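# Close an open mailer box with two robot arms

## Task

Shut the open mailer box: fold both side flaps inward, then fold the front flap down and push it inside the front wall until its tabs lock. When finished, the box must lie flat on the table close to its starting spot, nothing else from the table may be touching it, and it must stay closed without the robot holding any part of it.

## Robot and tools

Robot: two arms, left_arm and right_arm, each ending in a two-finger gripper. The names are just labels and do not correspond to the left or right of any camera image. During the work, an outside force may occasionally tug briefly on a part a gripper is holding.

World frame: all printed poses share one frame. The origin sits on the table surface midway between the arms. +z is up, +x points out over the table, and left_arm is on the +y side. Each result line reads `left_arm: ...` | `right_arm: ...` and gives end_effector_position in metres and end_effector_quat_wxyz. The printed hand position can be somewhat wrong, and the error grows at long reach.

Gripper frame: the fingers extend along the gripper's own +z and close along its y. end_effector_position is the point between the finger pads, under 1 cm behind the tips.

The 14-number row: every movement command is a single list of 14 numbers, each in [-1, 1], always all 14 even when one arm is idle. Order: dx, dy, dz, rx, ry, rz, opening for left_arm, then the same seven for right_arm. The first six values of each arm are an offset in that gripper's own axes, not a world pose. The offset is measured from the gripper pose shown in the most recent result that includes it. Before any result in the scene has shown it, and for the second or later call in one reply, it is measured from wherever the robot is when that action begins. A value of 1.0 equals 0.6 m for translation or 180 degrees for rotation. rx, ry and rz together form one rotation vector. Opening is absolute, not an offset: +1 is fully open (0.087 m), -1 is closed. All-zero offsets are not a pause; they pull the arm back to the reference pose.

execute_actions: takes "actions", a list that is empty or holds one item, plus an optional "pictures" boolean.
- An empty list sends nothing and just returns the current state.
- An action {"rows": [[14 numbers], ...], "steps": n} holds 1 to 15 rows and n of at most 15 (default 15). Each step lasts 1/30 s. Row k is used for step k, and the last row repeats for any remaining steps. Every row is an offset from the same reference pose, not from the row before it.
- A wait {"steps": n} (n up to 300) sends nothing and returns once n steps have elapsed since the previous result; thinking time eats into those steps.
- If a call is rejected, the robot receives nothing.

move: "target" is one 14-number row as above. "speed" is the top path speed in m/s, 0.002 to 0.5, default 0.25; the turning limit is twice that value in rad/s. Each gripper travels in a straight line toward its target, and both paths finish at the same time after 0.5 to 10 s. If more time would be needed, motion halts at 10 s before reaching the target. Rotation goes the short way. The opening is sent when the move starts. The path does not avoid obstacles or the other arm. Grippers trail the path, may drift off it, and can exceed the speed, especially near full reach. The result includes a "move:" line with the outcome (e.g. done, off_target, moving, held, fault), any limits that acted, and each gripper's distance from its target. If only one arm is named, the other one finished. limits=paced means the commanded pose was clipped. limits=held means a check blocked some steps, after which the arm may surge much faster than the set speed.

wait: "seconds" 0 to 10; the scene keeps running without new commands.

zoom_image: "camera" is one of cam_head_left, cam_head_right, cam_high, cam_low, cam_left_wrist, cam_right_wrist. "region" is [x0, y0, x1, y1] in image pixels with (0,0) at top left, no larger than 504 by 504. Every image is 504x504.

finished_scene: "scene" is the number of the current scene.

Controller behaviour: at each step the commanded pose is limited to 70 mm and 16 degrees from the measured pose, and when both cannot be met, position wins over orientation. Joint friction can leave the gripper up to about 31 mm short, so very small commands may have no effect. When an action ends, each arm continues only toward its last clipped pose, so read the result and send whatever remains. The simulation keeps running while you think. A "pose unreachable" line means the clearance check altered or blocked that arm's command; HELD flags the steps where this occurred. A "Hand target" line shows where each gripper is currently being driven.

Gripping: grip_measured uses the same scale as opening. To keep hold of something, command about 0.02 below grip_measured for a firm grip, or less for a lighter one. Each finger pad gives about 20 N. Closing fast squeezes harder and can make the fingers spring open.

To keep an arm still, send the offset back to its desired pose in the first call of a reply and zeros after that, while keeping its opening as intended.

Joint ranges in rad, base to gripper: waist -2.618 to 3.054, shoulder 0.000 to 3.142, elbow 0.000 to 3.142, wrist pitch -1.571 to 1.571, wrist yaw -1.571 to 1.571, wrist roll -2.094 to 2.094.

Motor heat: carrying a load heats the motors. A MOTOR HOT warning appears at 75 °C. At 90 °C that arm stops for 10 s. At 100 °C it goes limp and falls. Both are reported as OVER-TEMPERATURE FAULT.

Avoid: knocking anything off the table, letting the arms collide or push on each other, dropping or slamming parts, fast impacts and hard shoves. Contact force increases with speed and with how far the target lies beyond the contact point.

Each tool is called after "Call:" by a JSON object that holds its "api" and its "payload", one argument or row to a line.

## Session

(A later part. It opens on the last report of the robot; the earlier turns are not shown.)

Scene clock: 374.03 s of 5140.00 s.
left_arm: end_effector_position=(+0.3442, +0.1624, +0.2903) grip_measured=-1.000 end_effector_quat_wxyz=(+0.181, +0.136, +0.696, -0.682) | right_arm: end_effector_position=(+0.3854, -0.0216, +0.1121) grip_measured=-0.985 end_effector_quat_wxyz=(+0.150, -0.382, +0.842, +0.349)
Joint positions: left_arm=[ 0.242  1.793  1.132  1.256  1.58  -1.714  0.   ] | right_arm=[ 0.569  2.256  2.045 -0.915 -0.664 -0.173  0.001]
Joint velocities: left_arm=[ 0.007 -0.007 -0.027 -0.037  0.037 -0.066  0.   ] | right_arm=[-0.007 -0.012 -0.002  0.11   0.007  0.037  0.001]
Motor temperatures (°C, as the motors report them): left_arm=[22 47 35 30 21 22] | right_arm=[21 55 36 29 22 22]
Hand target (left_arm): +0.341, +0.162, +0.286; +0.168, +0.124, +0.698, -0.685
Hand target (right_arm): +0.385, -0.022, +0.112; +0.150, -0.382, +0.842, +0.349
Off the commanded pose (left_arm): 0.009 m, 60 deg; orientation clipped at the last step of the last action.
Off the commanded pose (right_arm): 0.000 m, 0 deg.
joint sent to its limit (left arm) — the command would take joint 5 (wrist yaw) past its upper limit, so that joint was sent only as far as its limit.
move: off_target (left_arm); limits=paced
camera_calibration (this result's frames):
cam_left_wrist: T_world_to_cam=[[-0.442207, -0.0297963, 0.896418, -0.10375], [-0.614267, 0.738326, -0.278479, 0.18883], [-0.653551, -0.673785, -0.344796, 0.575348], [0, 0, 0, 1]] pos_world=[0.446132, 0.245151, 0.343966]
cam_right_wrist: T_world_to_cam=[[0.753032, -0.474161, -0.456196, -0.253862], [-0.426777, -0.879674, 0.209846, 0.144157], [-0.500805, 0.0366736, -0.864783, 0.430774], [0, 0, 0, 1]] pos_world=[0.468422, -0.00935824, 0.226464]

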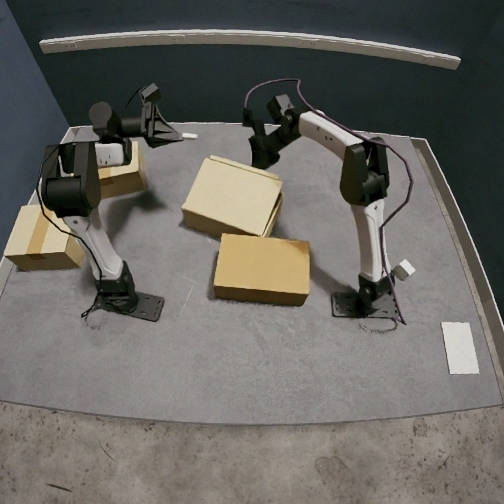

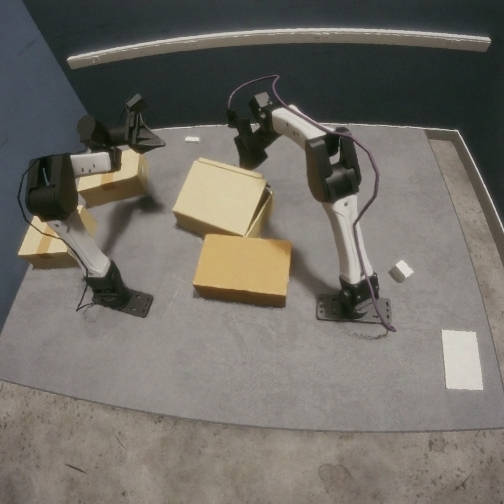

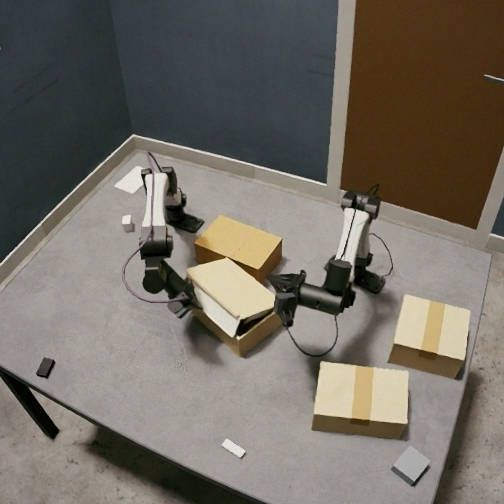

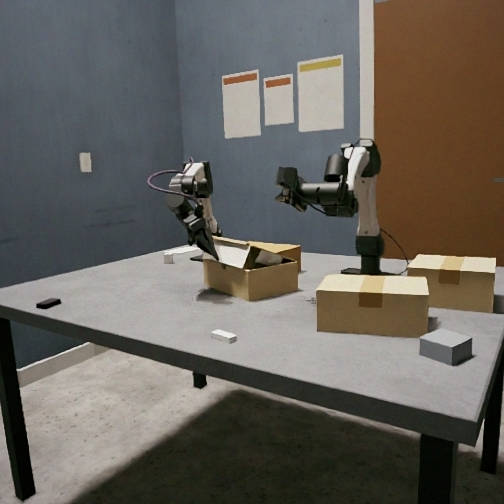

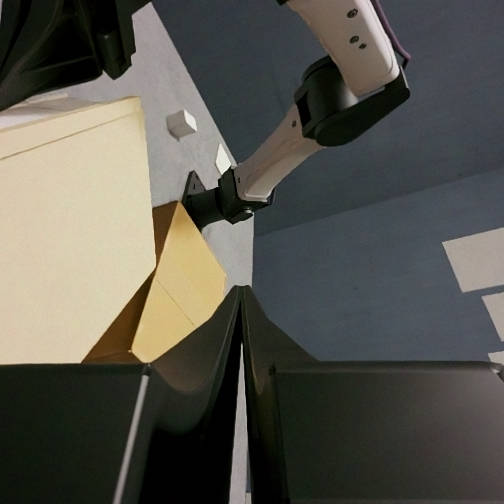

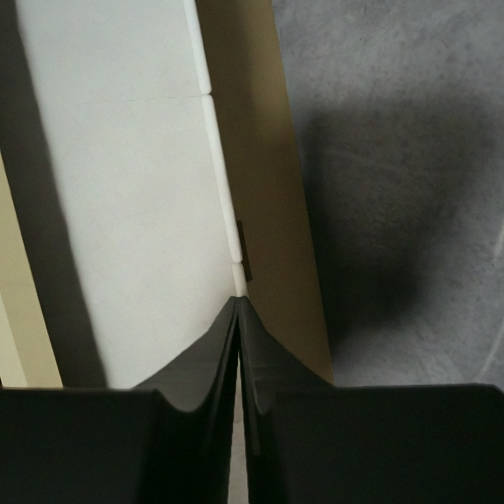

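Call:
{"api": "move", "payload": {
  "target": [0,0,0.22,0,0,0,-1, 0,0,0,0,0,0,-1],
  "speed": 0.15
}}

Call:
{"api": "move", "payload": {
  "target": [0.07,0.14,0,0,0,0,-1, 0,0.04,0.0,0,0,0,-1],
  "speed": 0.06
}}

Call:
{"api": "move", "payload": {
  "target": [0.02,0.04,0,0,0,0,-1, 0,0,0.0,0,0,0,-1],
  "speed": 0.03
}}

Scene clock: 378.07 s of 5140.00 s.
left_arm: end_effector_position=(+0.3537, +0.0328, +0.2904) grip_measured=-1.000 end_effector_quat_wxyz=(+0.182, +0.137, +0.687, -0.690) | right_arm: end_effector_position=(+0.3854, -0.0216, +0.1121) grip_measured=-0.985 end_effector_quat_wxyz=(+0.150, -0.382, +0.842, +0.349)
Joint positions: left_arm=[-0.095  1.786  1.265  0.578  1.246 -1.169  0.   ] | right_arm=[ 0.569  2.256  2.045 -0.915 -0.664 -0.173  0.001]
Joint velocities: left_arm=[-0.012 -0.027  0.027 -0.11   0.022  0.139  0.   ] | right_arm=[-0.022 -0.002  0.002 -0.081  0.066 -0.007 -0.   ]
Motor temperatures (°C, as the motors report them): left_arm=[22 47 35 30 21 22] | right_arm=[21 55 36 29 22 22]
Hand target (left_arm): +0.354, +0.031, +0.294; +0.181, +0.134, +0.690, -0.688
Hand target (right_arm): +0.385, -0.022, +0.112; +0.150, -0.382, +0.842, +0.349
Off the commanded pose (left_arm): 0.002 m, 1 deg.
Off the commanded pose (right_arm): 0.000 m, 0 deg.
move: done
camera_calibration (this result's frames):
cam_left_wrist: T_world_to_cam=[[-0.4468, -0.00709489, 0.894606, -0.102052], [-0.609082, 0.734843, -0.298371, 0.294463], [-0.655278, -0.6782, -0.332649, 0.49151], [0, 0, 0, 1]] pos_world=[0.45583, 0.116234, 0.342656]
cam_right_wrist: T_world_to_cam=[[0.753032, -0.474161, -0.456196, -0.253862], [-0.426777, -0.879674, 0.209846, 0.144157], [-0.500805, 0.0366736, -0.864783, 0.430774], [0, 0, 0, 1]] pos_world=[0.468422, -0.00935824, 0.226464]

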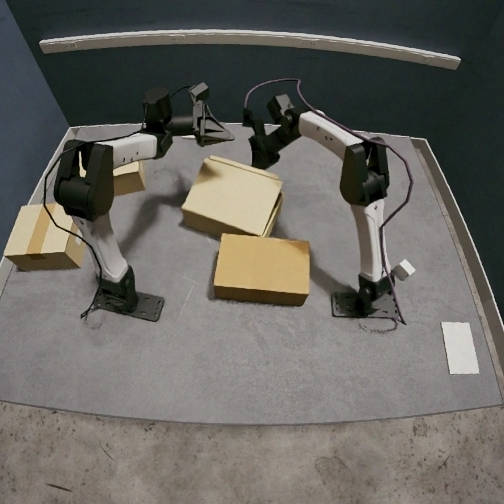

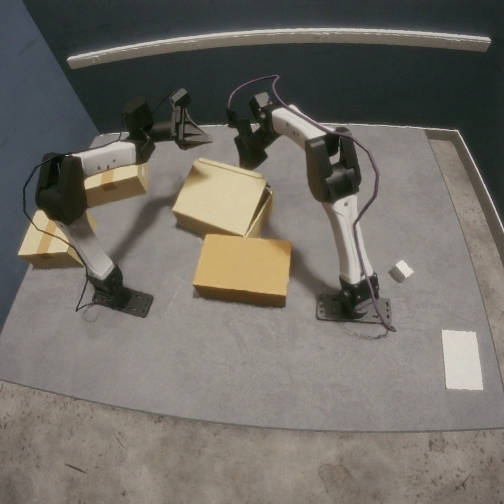

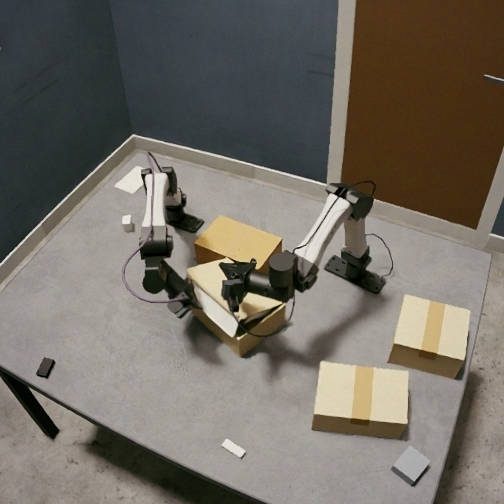

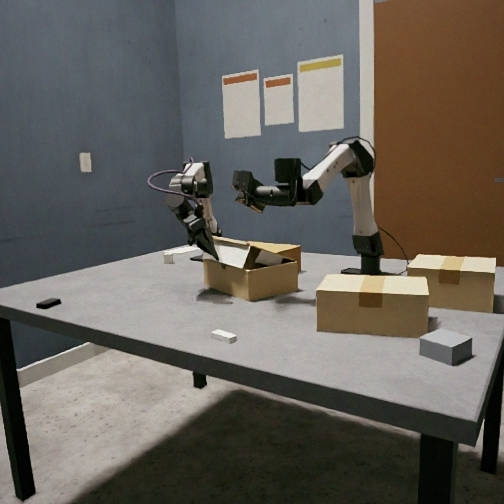

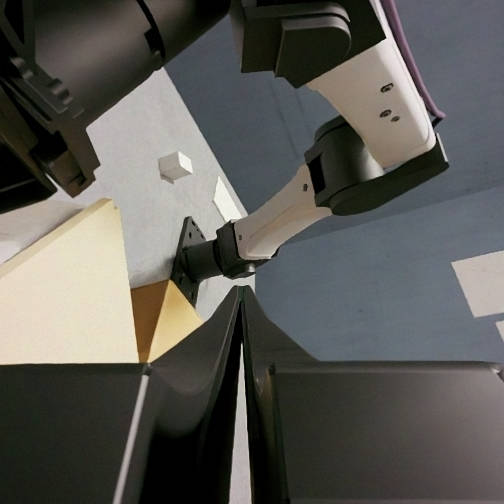

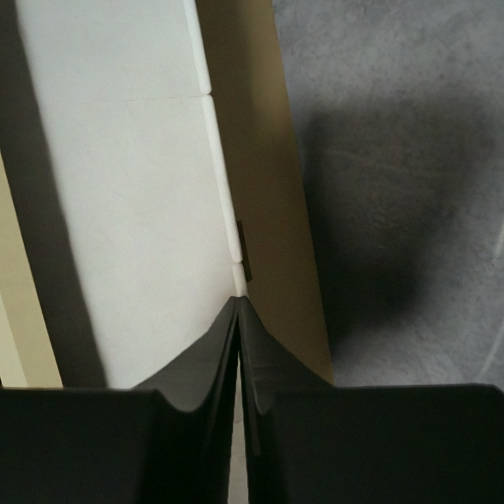

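Scene clock: 380.17 s of 5140.00 s.
left_arm: end_effector_position=(+0.3539, +0.0328, +0.2091) grip_measured=-1.000 end_effector_quat_wxyz=(+0.196, +0.149, +0.681, -0.690) | right_arm: end_effector_position=(+0.3715, -0.0136, +0.1170) grip_measured=-0.985 end_effector_quat_wxyz=(+0.143, -0.381, +0.845, +0.348)
Joint positions: left_arm=[-0.095  1.923  1.077  0.933  1.246 -1.16   0.   ] | right_arm=[ 0.599  2.228  2.02  -0.912 -0.649 -0.14   0.001]
Joint velocities: left_arm=[-0.007 -0.022 -0.032  0.037  0.007 -0.007  0.   ] | right_arm=[-0.002 -0.002  0.002  0.066  0.007 -0.007  0.   ]
Motor temperatures (°C, as the motors report them): left_arm=[22 46 35 30 21 22] | right_arm=[21 55 36 29 22 22]
Hand target (left_arm): +0.351, +0.031, +0.196; +0.182, +0.137, +0.687, -0.690
Hand target (right_arm): +0.367, -0.010, +0.123; +0.150, -0.383, +0.842, +0.349
Off the commanded pose (left_arm): 0.013 m, 2 deg.
Off the commanded pose (right_arm): 0.008 m, 1 deg.
move: off_target (left_arm)
camera_calibration (this result's frames):
cam_left_wrist: T_world_to_cam=[[-0.480672, -0.000747051, 0.8769, -0.0137562], [-0.597282, 0.732443, -0.326775, 0.272215], [-0.642035, -0.680828, -0.352511, 0.464176], [0, 0, 0, 1]] pos_world=[0.453994, 0.116632, 0.264643]
cam_right_wrist: T_world_to_cam=[[0.747565, -0.478388, -0.460751, -0.234877], [-0.424073, -0.877686, 0.223227, 0.141774], [-0.511183, 0.0285153, -0.858998, 0.430866], [0, 0, 0, 1]] pos_world=[0.45596, -0.000215739, 0.230245]

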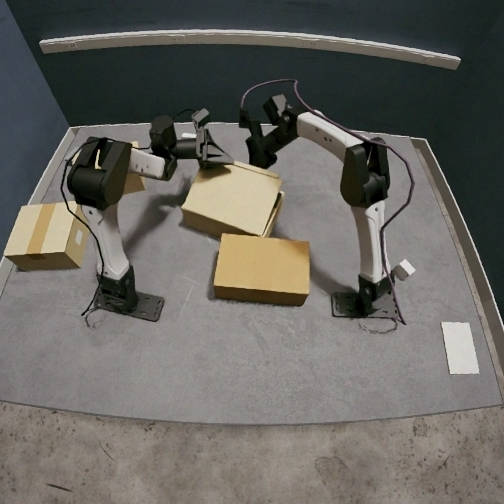

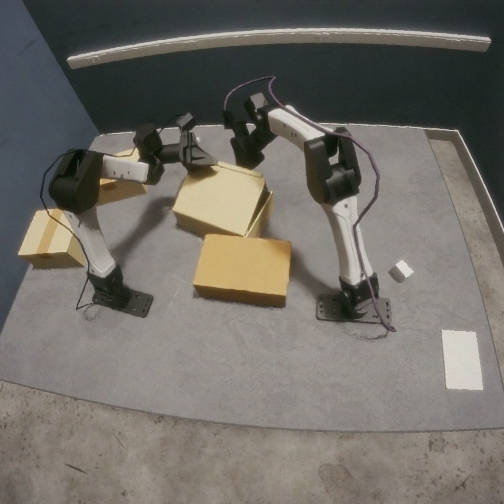

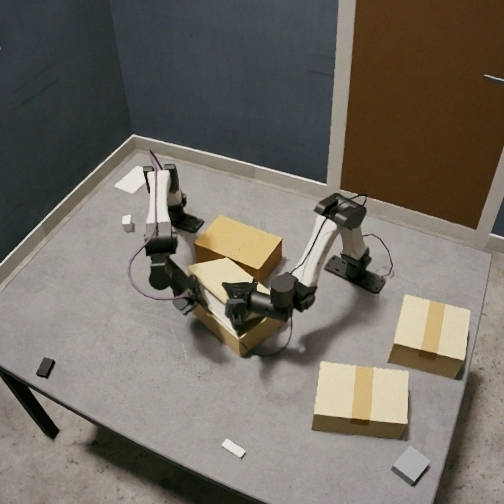

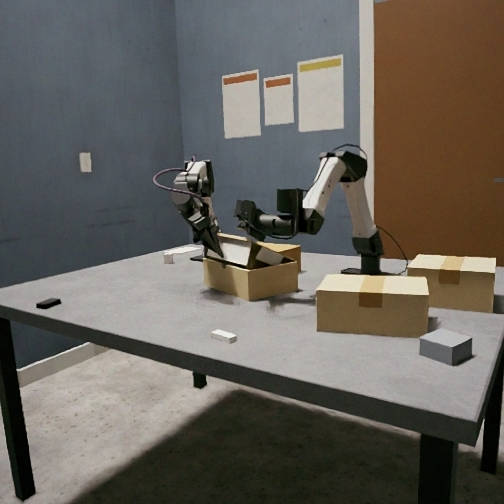

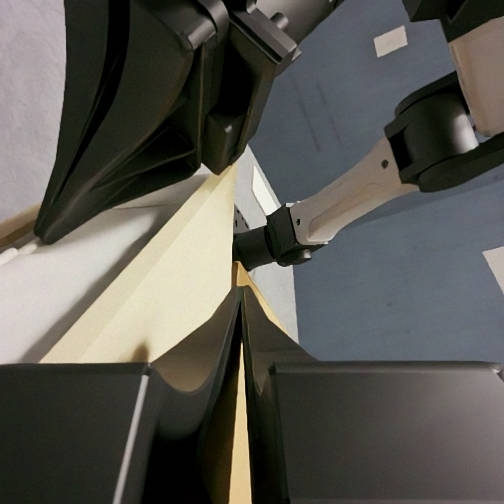

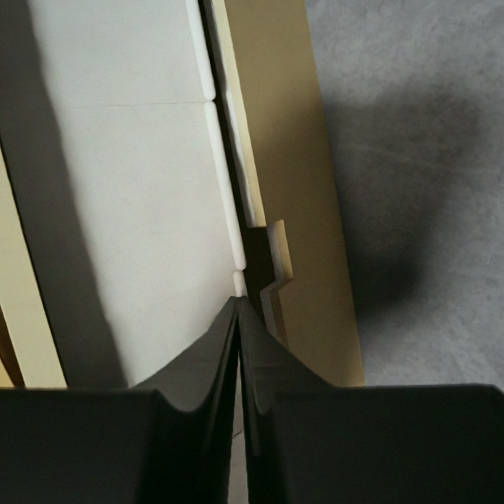

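Scene clock: 381.33 s of 5140.00 s.
left_arm: end_effector_position=(+0.3565, +0.0321, +0.1966) grip_measured=-1.000 end_effector_quat_wxyz=(+0.207, +0.160, +0.675, -0.690) | right_arm: end_effector_position=(+0.3716, -0.0137, +0.1169) grip_measured=-0.985 end_effector_quat_wxyz=(+0.143, -0.381, +0.845, +0.347)
Joint positions: left_arm=[-0.095  1.967  1.065  1.021  1.246 -1.159  0.   ] | right_arm=[ 0.599  2.228  2.02  -0.912 -0.648 -0.14   0.001]
Joint velocities: left_arm=[-0.002 -0.007 -0.017  0.051 -0.037 -0.022  0.   ] | right_arm=[ 0.002 -0.017 -0.017  0.051 -0.037 -0.095  0.   ]
Motor temperatures (°C, as the motors report them): left_arm=[22 46 35 30 21 22] | right_arm=[21 55 36 29 22 22]
Hand target (left_arm): +0.354, +0.032, +0.182; +0.196, +0.150, +0.681, -0.689
Hand target (right_arm): +0.372, -0.014, +0.117; +0.143, -0.381, +0.845, +0.348
Off the commanded pose (left_arm): 0.014 m, 2 deg.
Off the commanded pose (right_arm): 0.000 m, 0 deg.
move: off_target (left_arm)
camera_calibration (this result's frames):
cam_left_wrist: T_world_to_cam=[[-0.508227, 0.00643967, 0.861199, 0.0110915], [-0.586545, 0.729618, -0.351599, 0.271269], [-0.630611, -0.683824, -0.367034, 0.459805], [0, 0, 0, 1]] pos_world=[0.454707, 0.116432, 0.25459]
cam_right_wrist: T_world_to_cam=[[0.747576, -0.479163, -0.459926, -0.235187], [-0.424631, -0.877278, 0.223765, 0.141903], [-0.510704, 0.0280173, -0.8593, 0.430695], [0, 0, 0, 1]] pos_world=[0.456034, -0.000271534, 0.230175]

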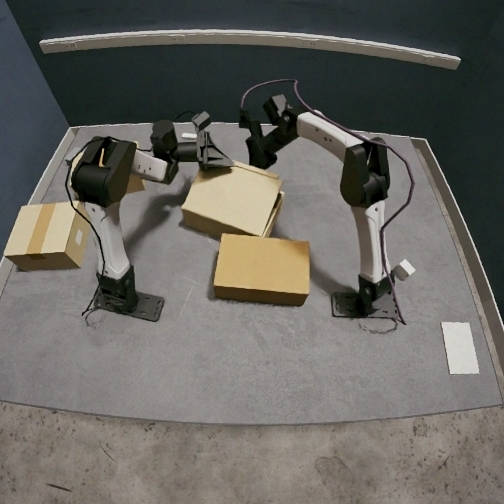

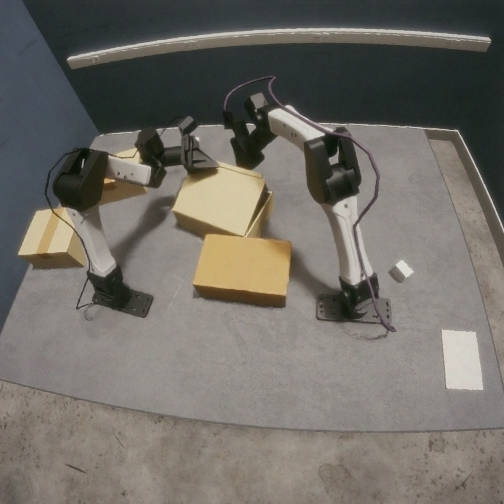

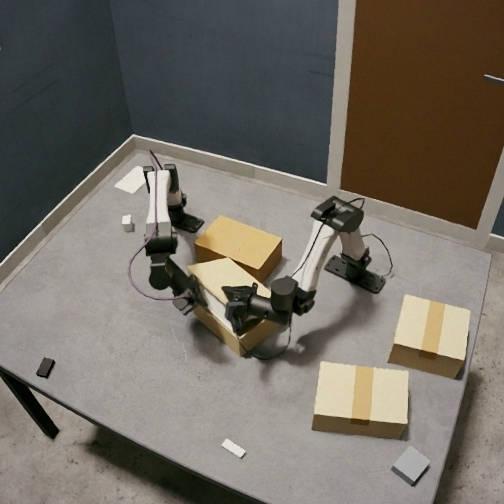

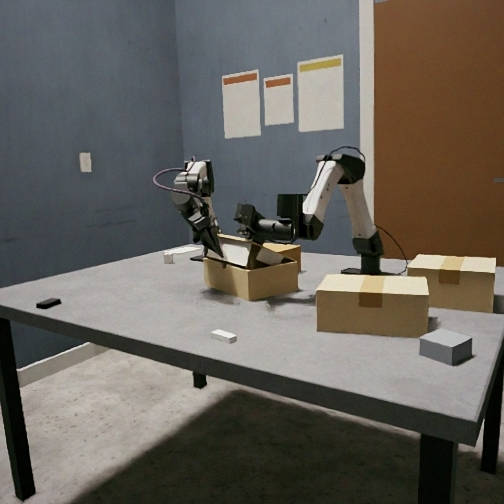

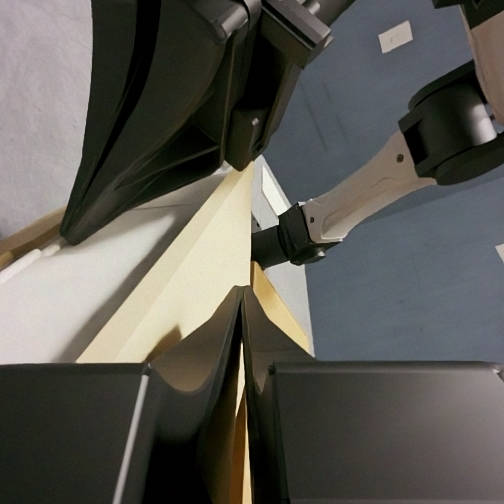

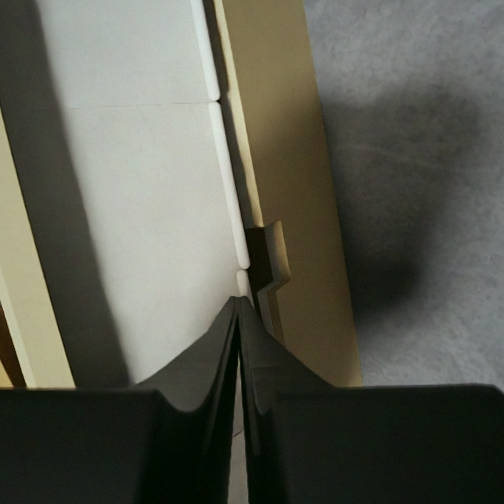

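Marginal; push right in a bit more while left continues down.

Call:
{"api": "move", "payload": {
  "target": [0.03,0.05,0,0,0,0,-1, 0,0.03,0.015,0,0,0,-1],
  "speed": 0.03
}}

Scene clock: 384.03 s of 5140.00 s.
left_arm: end_effector_position=(+0.3578, +0.0317, +0.1914) grip_measured=-1.000 end_effector_quat_wxyz=(+0.240, +0.189, +0.656, -0.691) | right_arm: end_effector_position=(+0.3694, -0.0055, +0.1140) grip_measured=-0.985 end_effector_quat_wxyz=(+0.146, -0.378, +0.848, +0.340)
Joint positions: left_arm=[-0.095  2.009  1.053  1.175  1.246 -1.164  0.   ] | right_arm=[ 0.622  2.228  2.011 -0.885 -0.62  -0.109  0.001]
Joint velocities: left_arm=[-0.002 -0.007  0.022 -0.051  0.007 -0.066  0.   ] | right_arm=[ 0.007 -0.007 -0.012  0.051 -0.022 -0.022 -0.001]
Motor temperatures (°C, as the motors report them): left_arm=[22 46 35 30 21 22] | right_arm=[21 55 36 29 22 22]
Hand target (left_arm): +0.354, +0.031, +0.162; +0.207, +0.160, +0.675, -0.690
Hand target (right_arm): +0.358, +0.001, +0.119; +0.143, -0.381, +0.845, +0.347
Off the commanded pose (left_arm): 0.030 m, 6 deg.
Off the commanded pose (right_arm): 0.014 m, 1 deg.
move: off_target (left_arm, right_arm)
camera_calibration (this result's frames):
cam_left_wrist: T_world_to_cam=[[-0.585431, 0.028604, 0.810218, 0.0529288], [-0.550575, 0.719546, -0.423227, 0.27165], [-0.595094, -0.693856, -0.405496, 0.453439], [0, 0, 0, 1]] pos_world=[0.450389, 0.117643, 0.255953]
cam_right_wrist: T_world_to_cam=[[0.745302, -0.493363, -0.448462, -0.231486], [-0.43676, -0.869494, 0.230696, 0.152509], [-0.503752, 0.0239323, -0.863517, 0.424715], [0, 0, 0, 1]] pos_world=[0.453088, 0.0082345, 0.227752]

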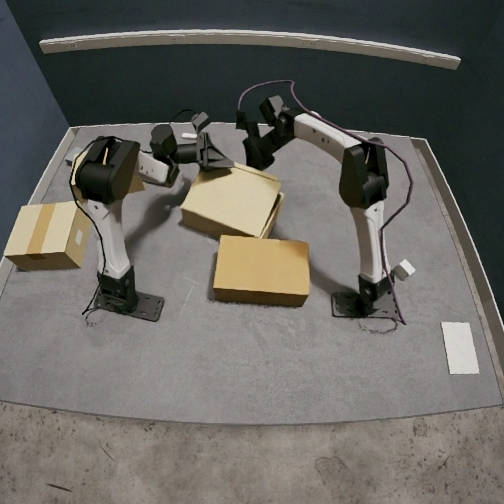

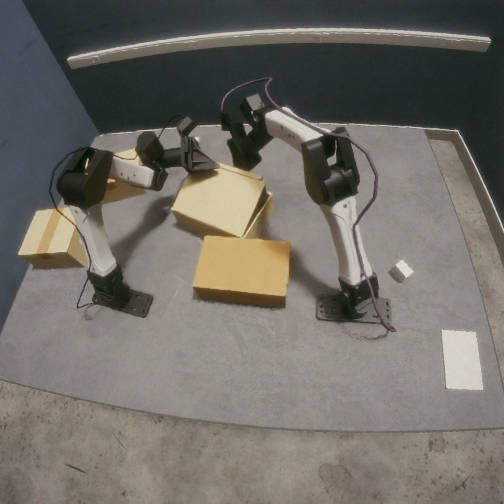

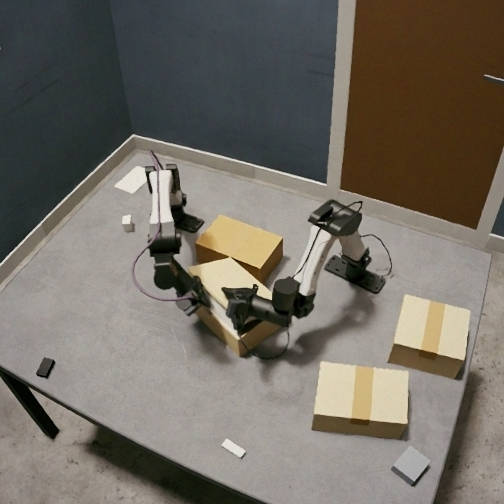

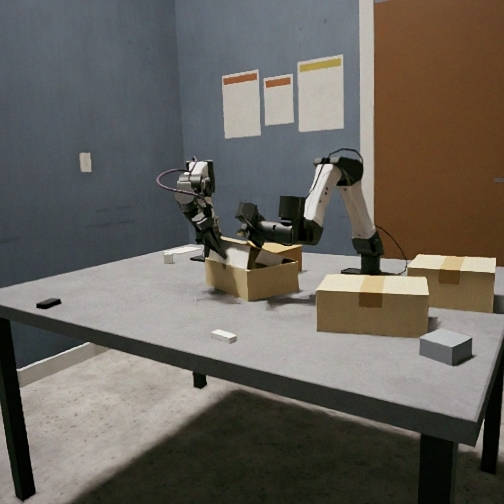

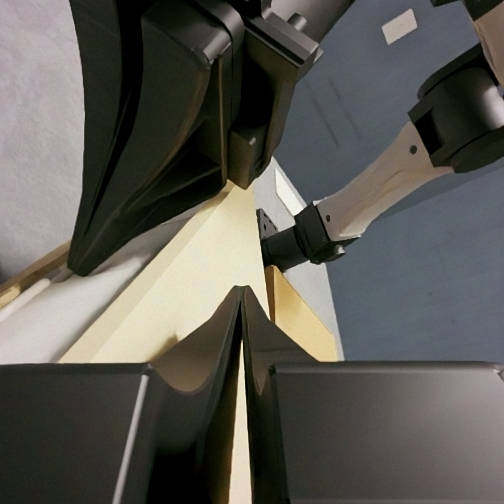

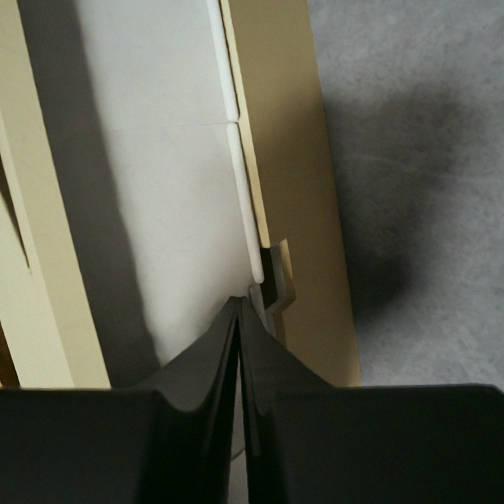

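Lid is blocked by right; ease right out slowly while pressing.

Call:
{"api": "move", "payload": {
  "target": [0.035,0.05,0,0,0,0,-1, 0,-0.045,-0.03,0,0,0,-1],
  "speed": 0.02
}}

Scene clock: 387.23 s of 5140.00 s.
left_arm: end_effector_position=(+0.3624, +0.0305, +0.1717) grip_measured=-1.000 end_effector_quat_wxyz=(+0.255, +0.201, +0.647, -0.690) | right_arm: end_effector_position=(+0.3862, -0.0295, +0.1150) grip_measured=-0.985 end_effector_quat_wxyz=(+0.149, -0.377, +0.849, +0.339)
Joint positions: left_arm=[-0.095  2.086  1.052  1.295  1.245 -1.163  0.   ] | right_arm=[ 0.56   2.245  2.049 -0.941 -0.642 -0.174  0.001]
Joint velocities: left_arm=[-0.012  0.012  0.002 -0.022 -0.007  0.051  0.   ] | right_arm=[ 0.017  0.012  0.007  0.066  0.051 -0.095 -0.001]
Motor temperatures (°C, as the motors report them): left_arm=[22 45 35 30 21 22] | right_arm=[21 55 36 29 22 22]
Hand target (left_arm): +0.357, +0.029, +0.155; +0.240, +0.189, +0.656, -0.691
Hand target (right_arm): +0.389, -0.031, +0.115; +0.147, -0.378, +0.848, +0.341
Off the commanded pose (left_arm): 0.017 m, 2 deg.
Off the commanded pose (right_arm): 0.004 m, 0 deg.
move: off_target (left_arm)
camera_calibration (this result's frames):
cam_left_wrist: T_world_to_cam=[[-0.618337, 0.0366247, 0.785059, 0.0876689], [-0.533621, 0.713792, -0.453596, 0.265933], [-0.576982, -0.699399, -0.421821, 0.443739], [0, 0, 0, 1]] pos_world=[0.452146, 0.117319, 0.238979]
cam_right_wrist: T_world_to_cam=[[0.744488, -0.497511, -0.445221, -0.255616], [-0.441895, -0.867083, 0.229992, 0.140893], [-0.500467, 0.0255144, -0.86538, 0.433565], [0, 0, 0, 1]] pos_world=[0.469548, -0.0160674, 0.228989]

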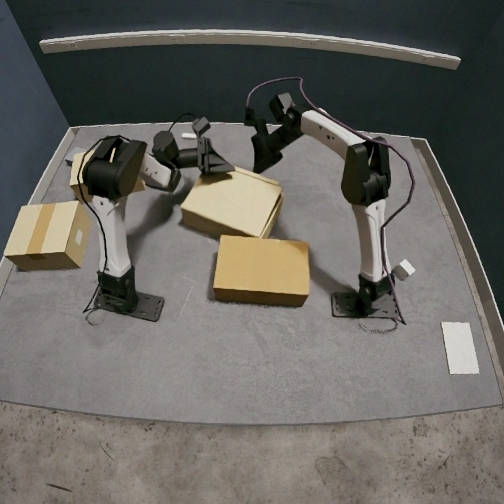

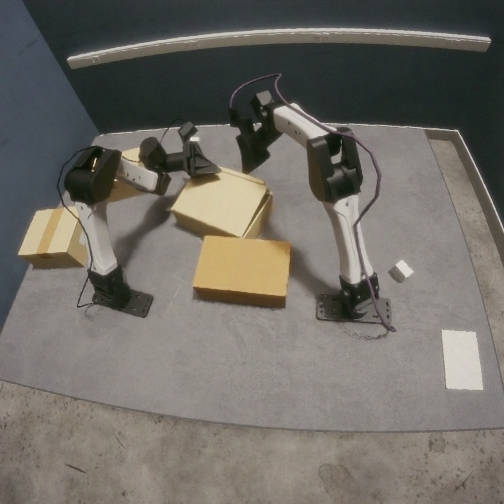

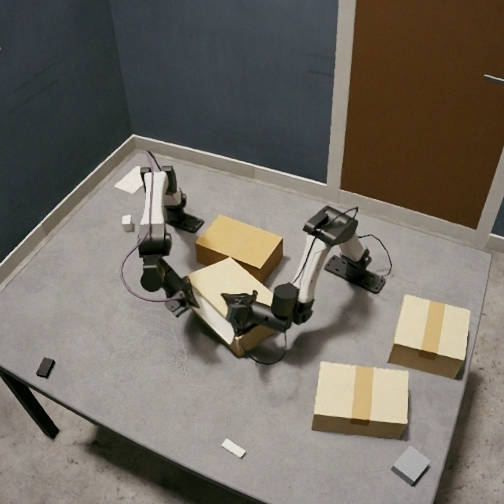

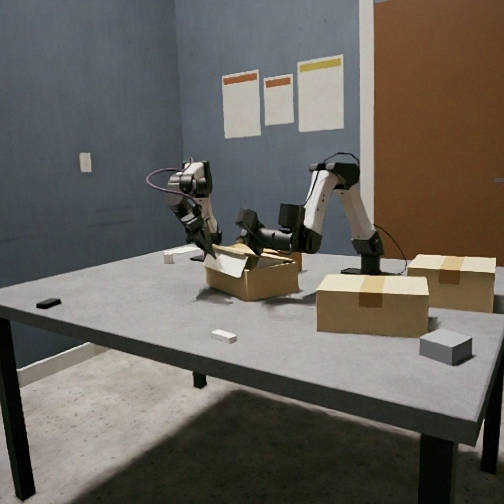

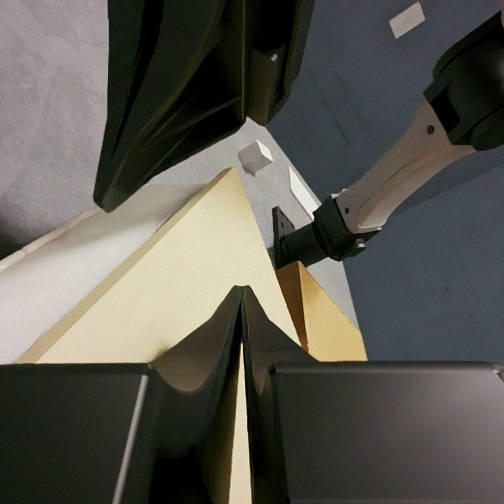

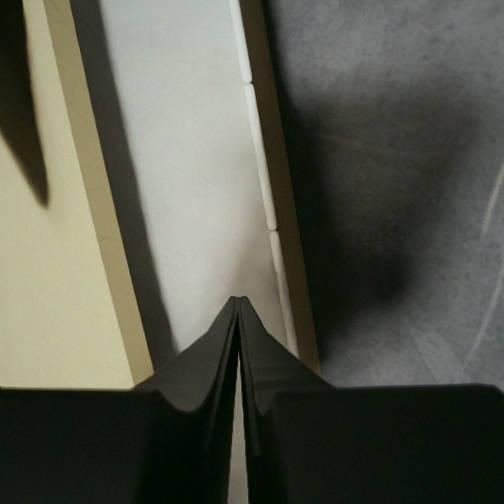

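Call:
{"api": "move", "payload": {
  "target": [-0.05,-0.065,0,0,0,0,-1, 0,-0.03,-0.03,-0.17,0,0,-1],
  "speed": 0.06
}}

Scene clock: 393.73 s of 5140.00 s.
left_arm: end_effector_position=(+0.3594, +0.0312, +0.2180) grip_measured=-1.000 end_effector_quat_wxyz=(+0.259, +0.207, +0.642, -0.691) | right_arm: end_effector_position=(+0.4006, -0.0470, +0.1250) grip_measured=-0.985 end_effector_quat_wxyz=(+0.082, -0.390, +0.737, +0.546)
Joint positions: left_arm=[-0.095  1.967  1.092  1.16   1.248 -1.17   0.   ] | right_arm=[ 0.405  2.723  2.763 -1.557 -1.169 -0.579  0.001]
Joint velocities: left_arm=[-0.017 -0.002 -0.007 -0.022  0.037 -0.007  0.   ] | right_arm=[ 0.007  0.022  0.002 -0.007  0.007  0.022 -0.001]
Motor temperatures (°C, as the motors report them): left_arm=[22 46 35 30 21 22] | right_arm=[21 55 36 29 22 22]
Hand target (left_arm): +0.363, +0.035, +0.221; +0.256, +0.201, +0.646, -0.690
Hand target (right_arm): +0.401, -0.050, +0.122; +0.077, -0.384, +0.737, +0.551
Off the commanded pose (left_arm): 0.005 m, 1 deg.
Off the commanded pose (right_arm): 0.006 m, 5 deg.
joint sent to its limit (right arm) — the command would take joint 4 (wrist pitch) past its lower limit, so that joint was sent only as far as its limit.
move: off_target (right_arm)
camera_calibration (this result's frames):
cam_left_wrist: T_world_to_cam=[[-0.630562, 0.043611, 0.774913, 0.0558135], [-0.523247, 0.713526, -0.465933, 0.283836], [-0.57324, -0.69927, -0.427103, 0.461843], [0, 0, 0, 1]] pos_world=[0.448458, 0.117995, 0.286253]
cam_right_wrist: T_world_to_cam=[[0.674912, -0.114078, -0.729027, -0.189168], [-0.216925, -0.974995, -0.0482559, 0.0693449], [-0.705293, 0.190713, -0.682782, 0.516846], [0, 0, 0, 1]] pos_world=[0.507242, -0.052538, 0.218331]

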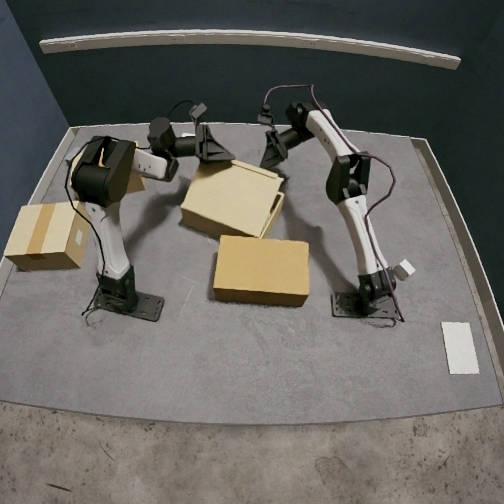

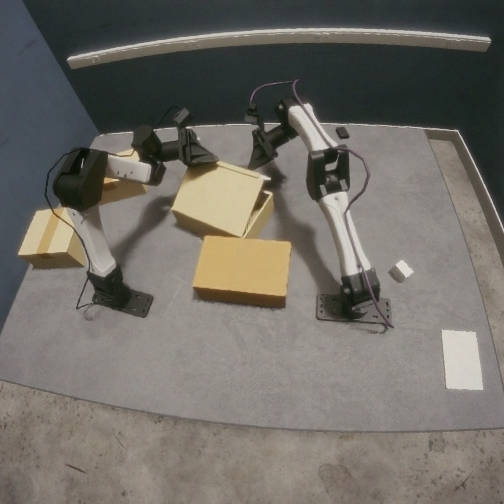

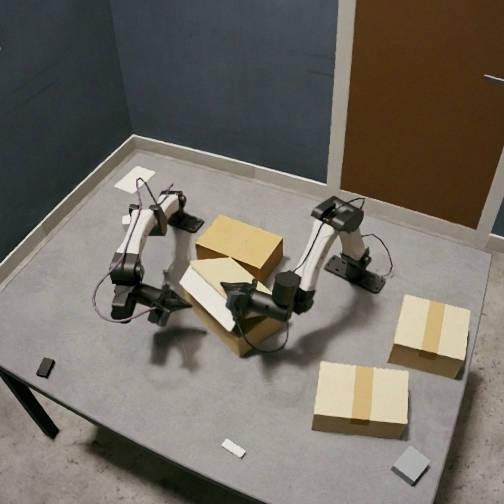

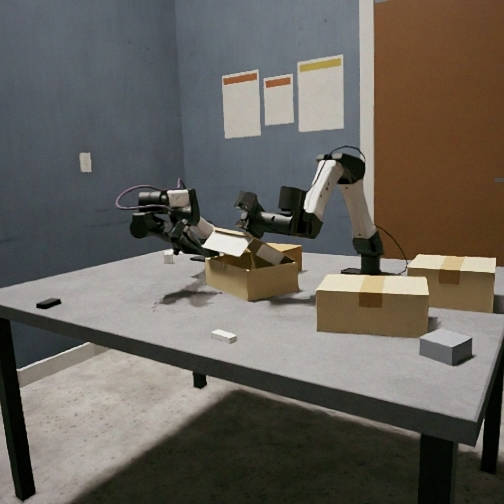

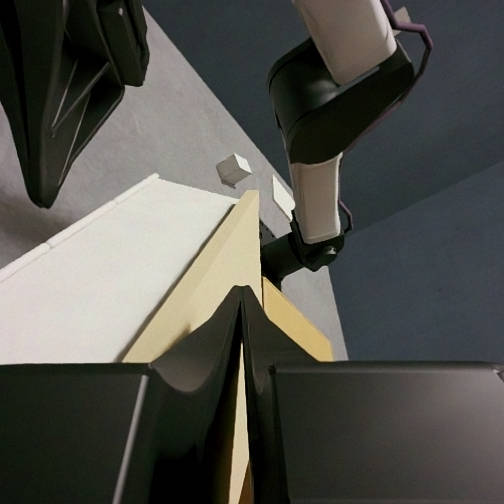

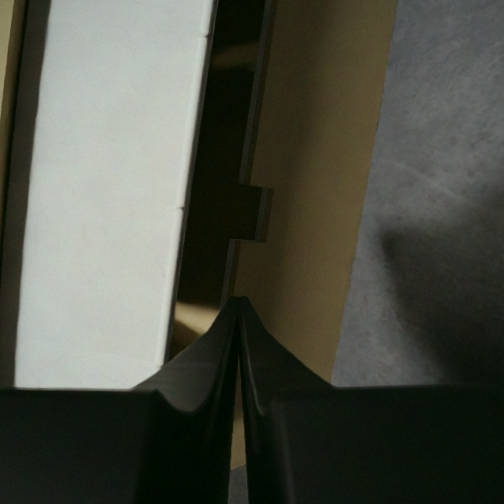

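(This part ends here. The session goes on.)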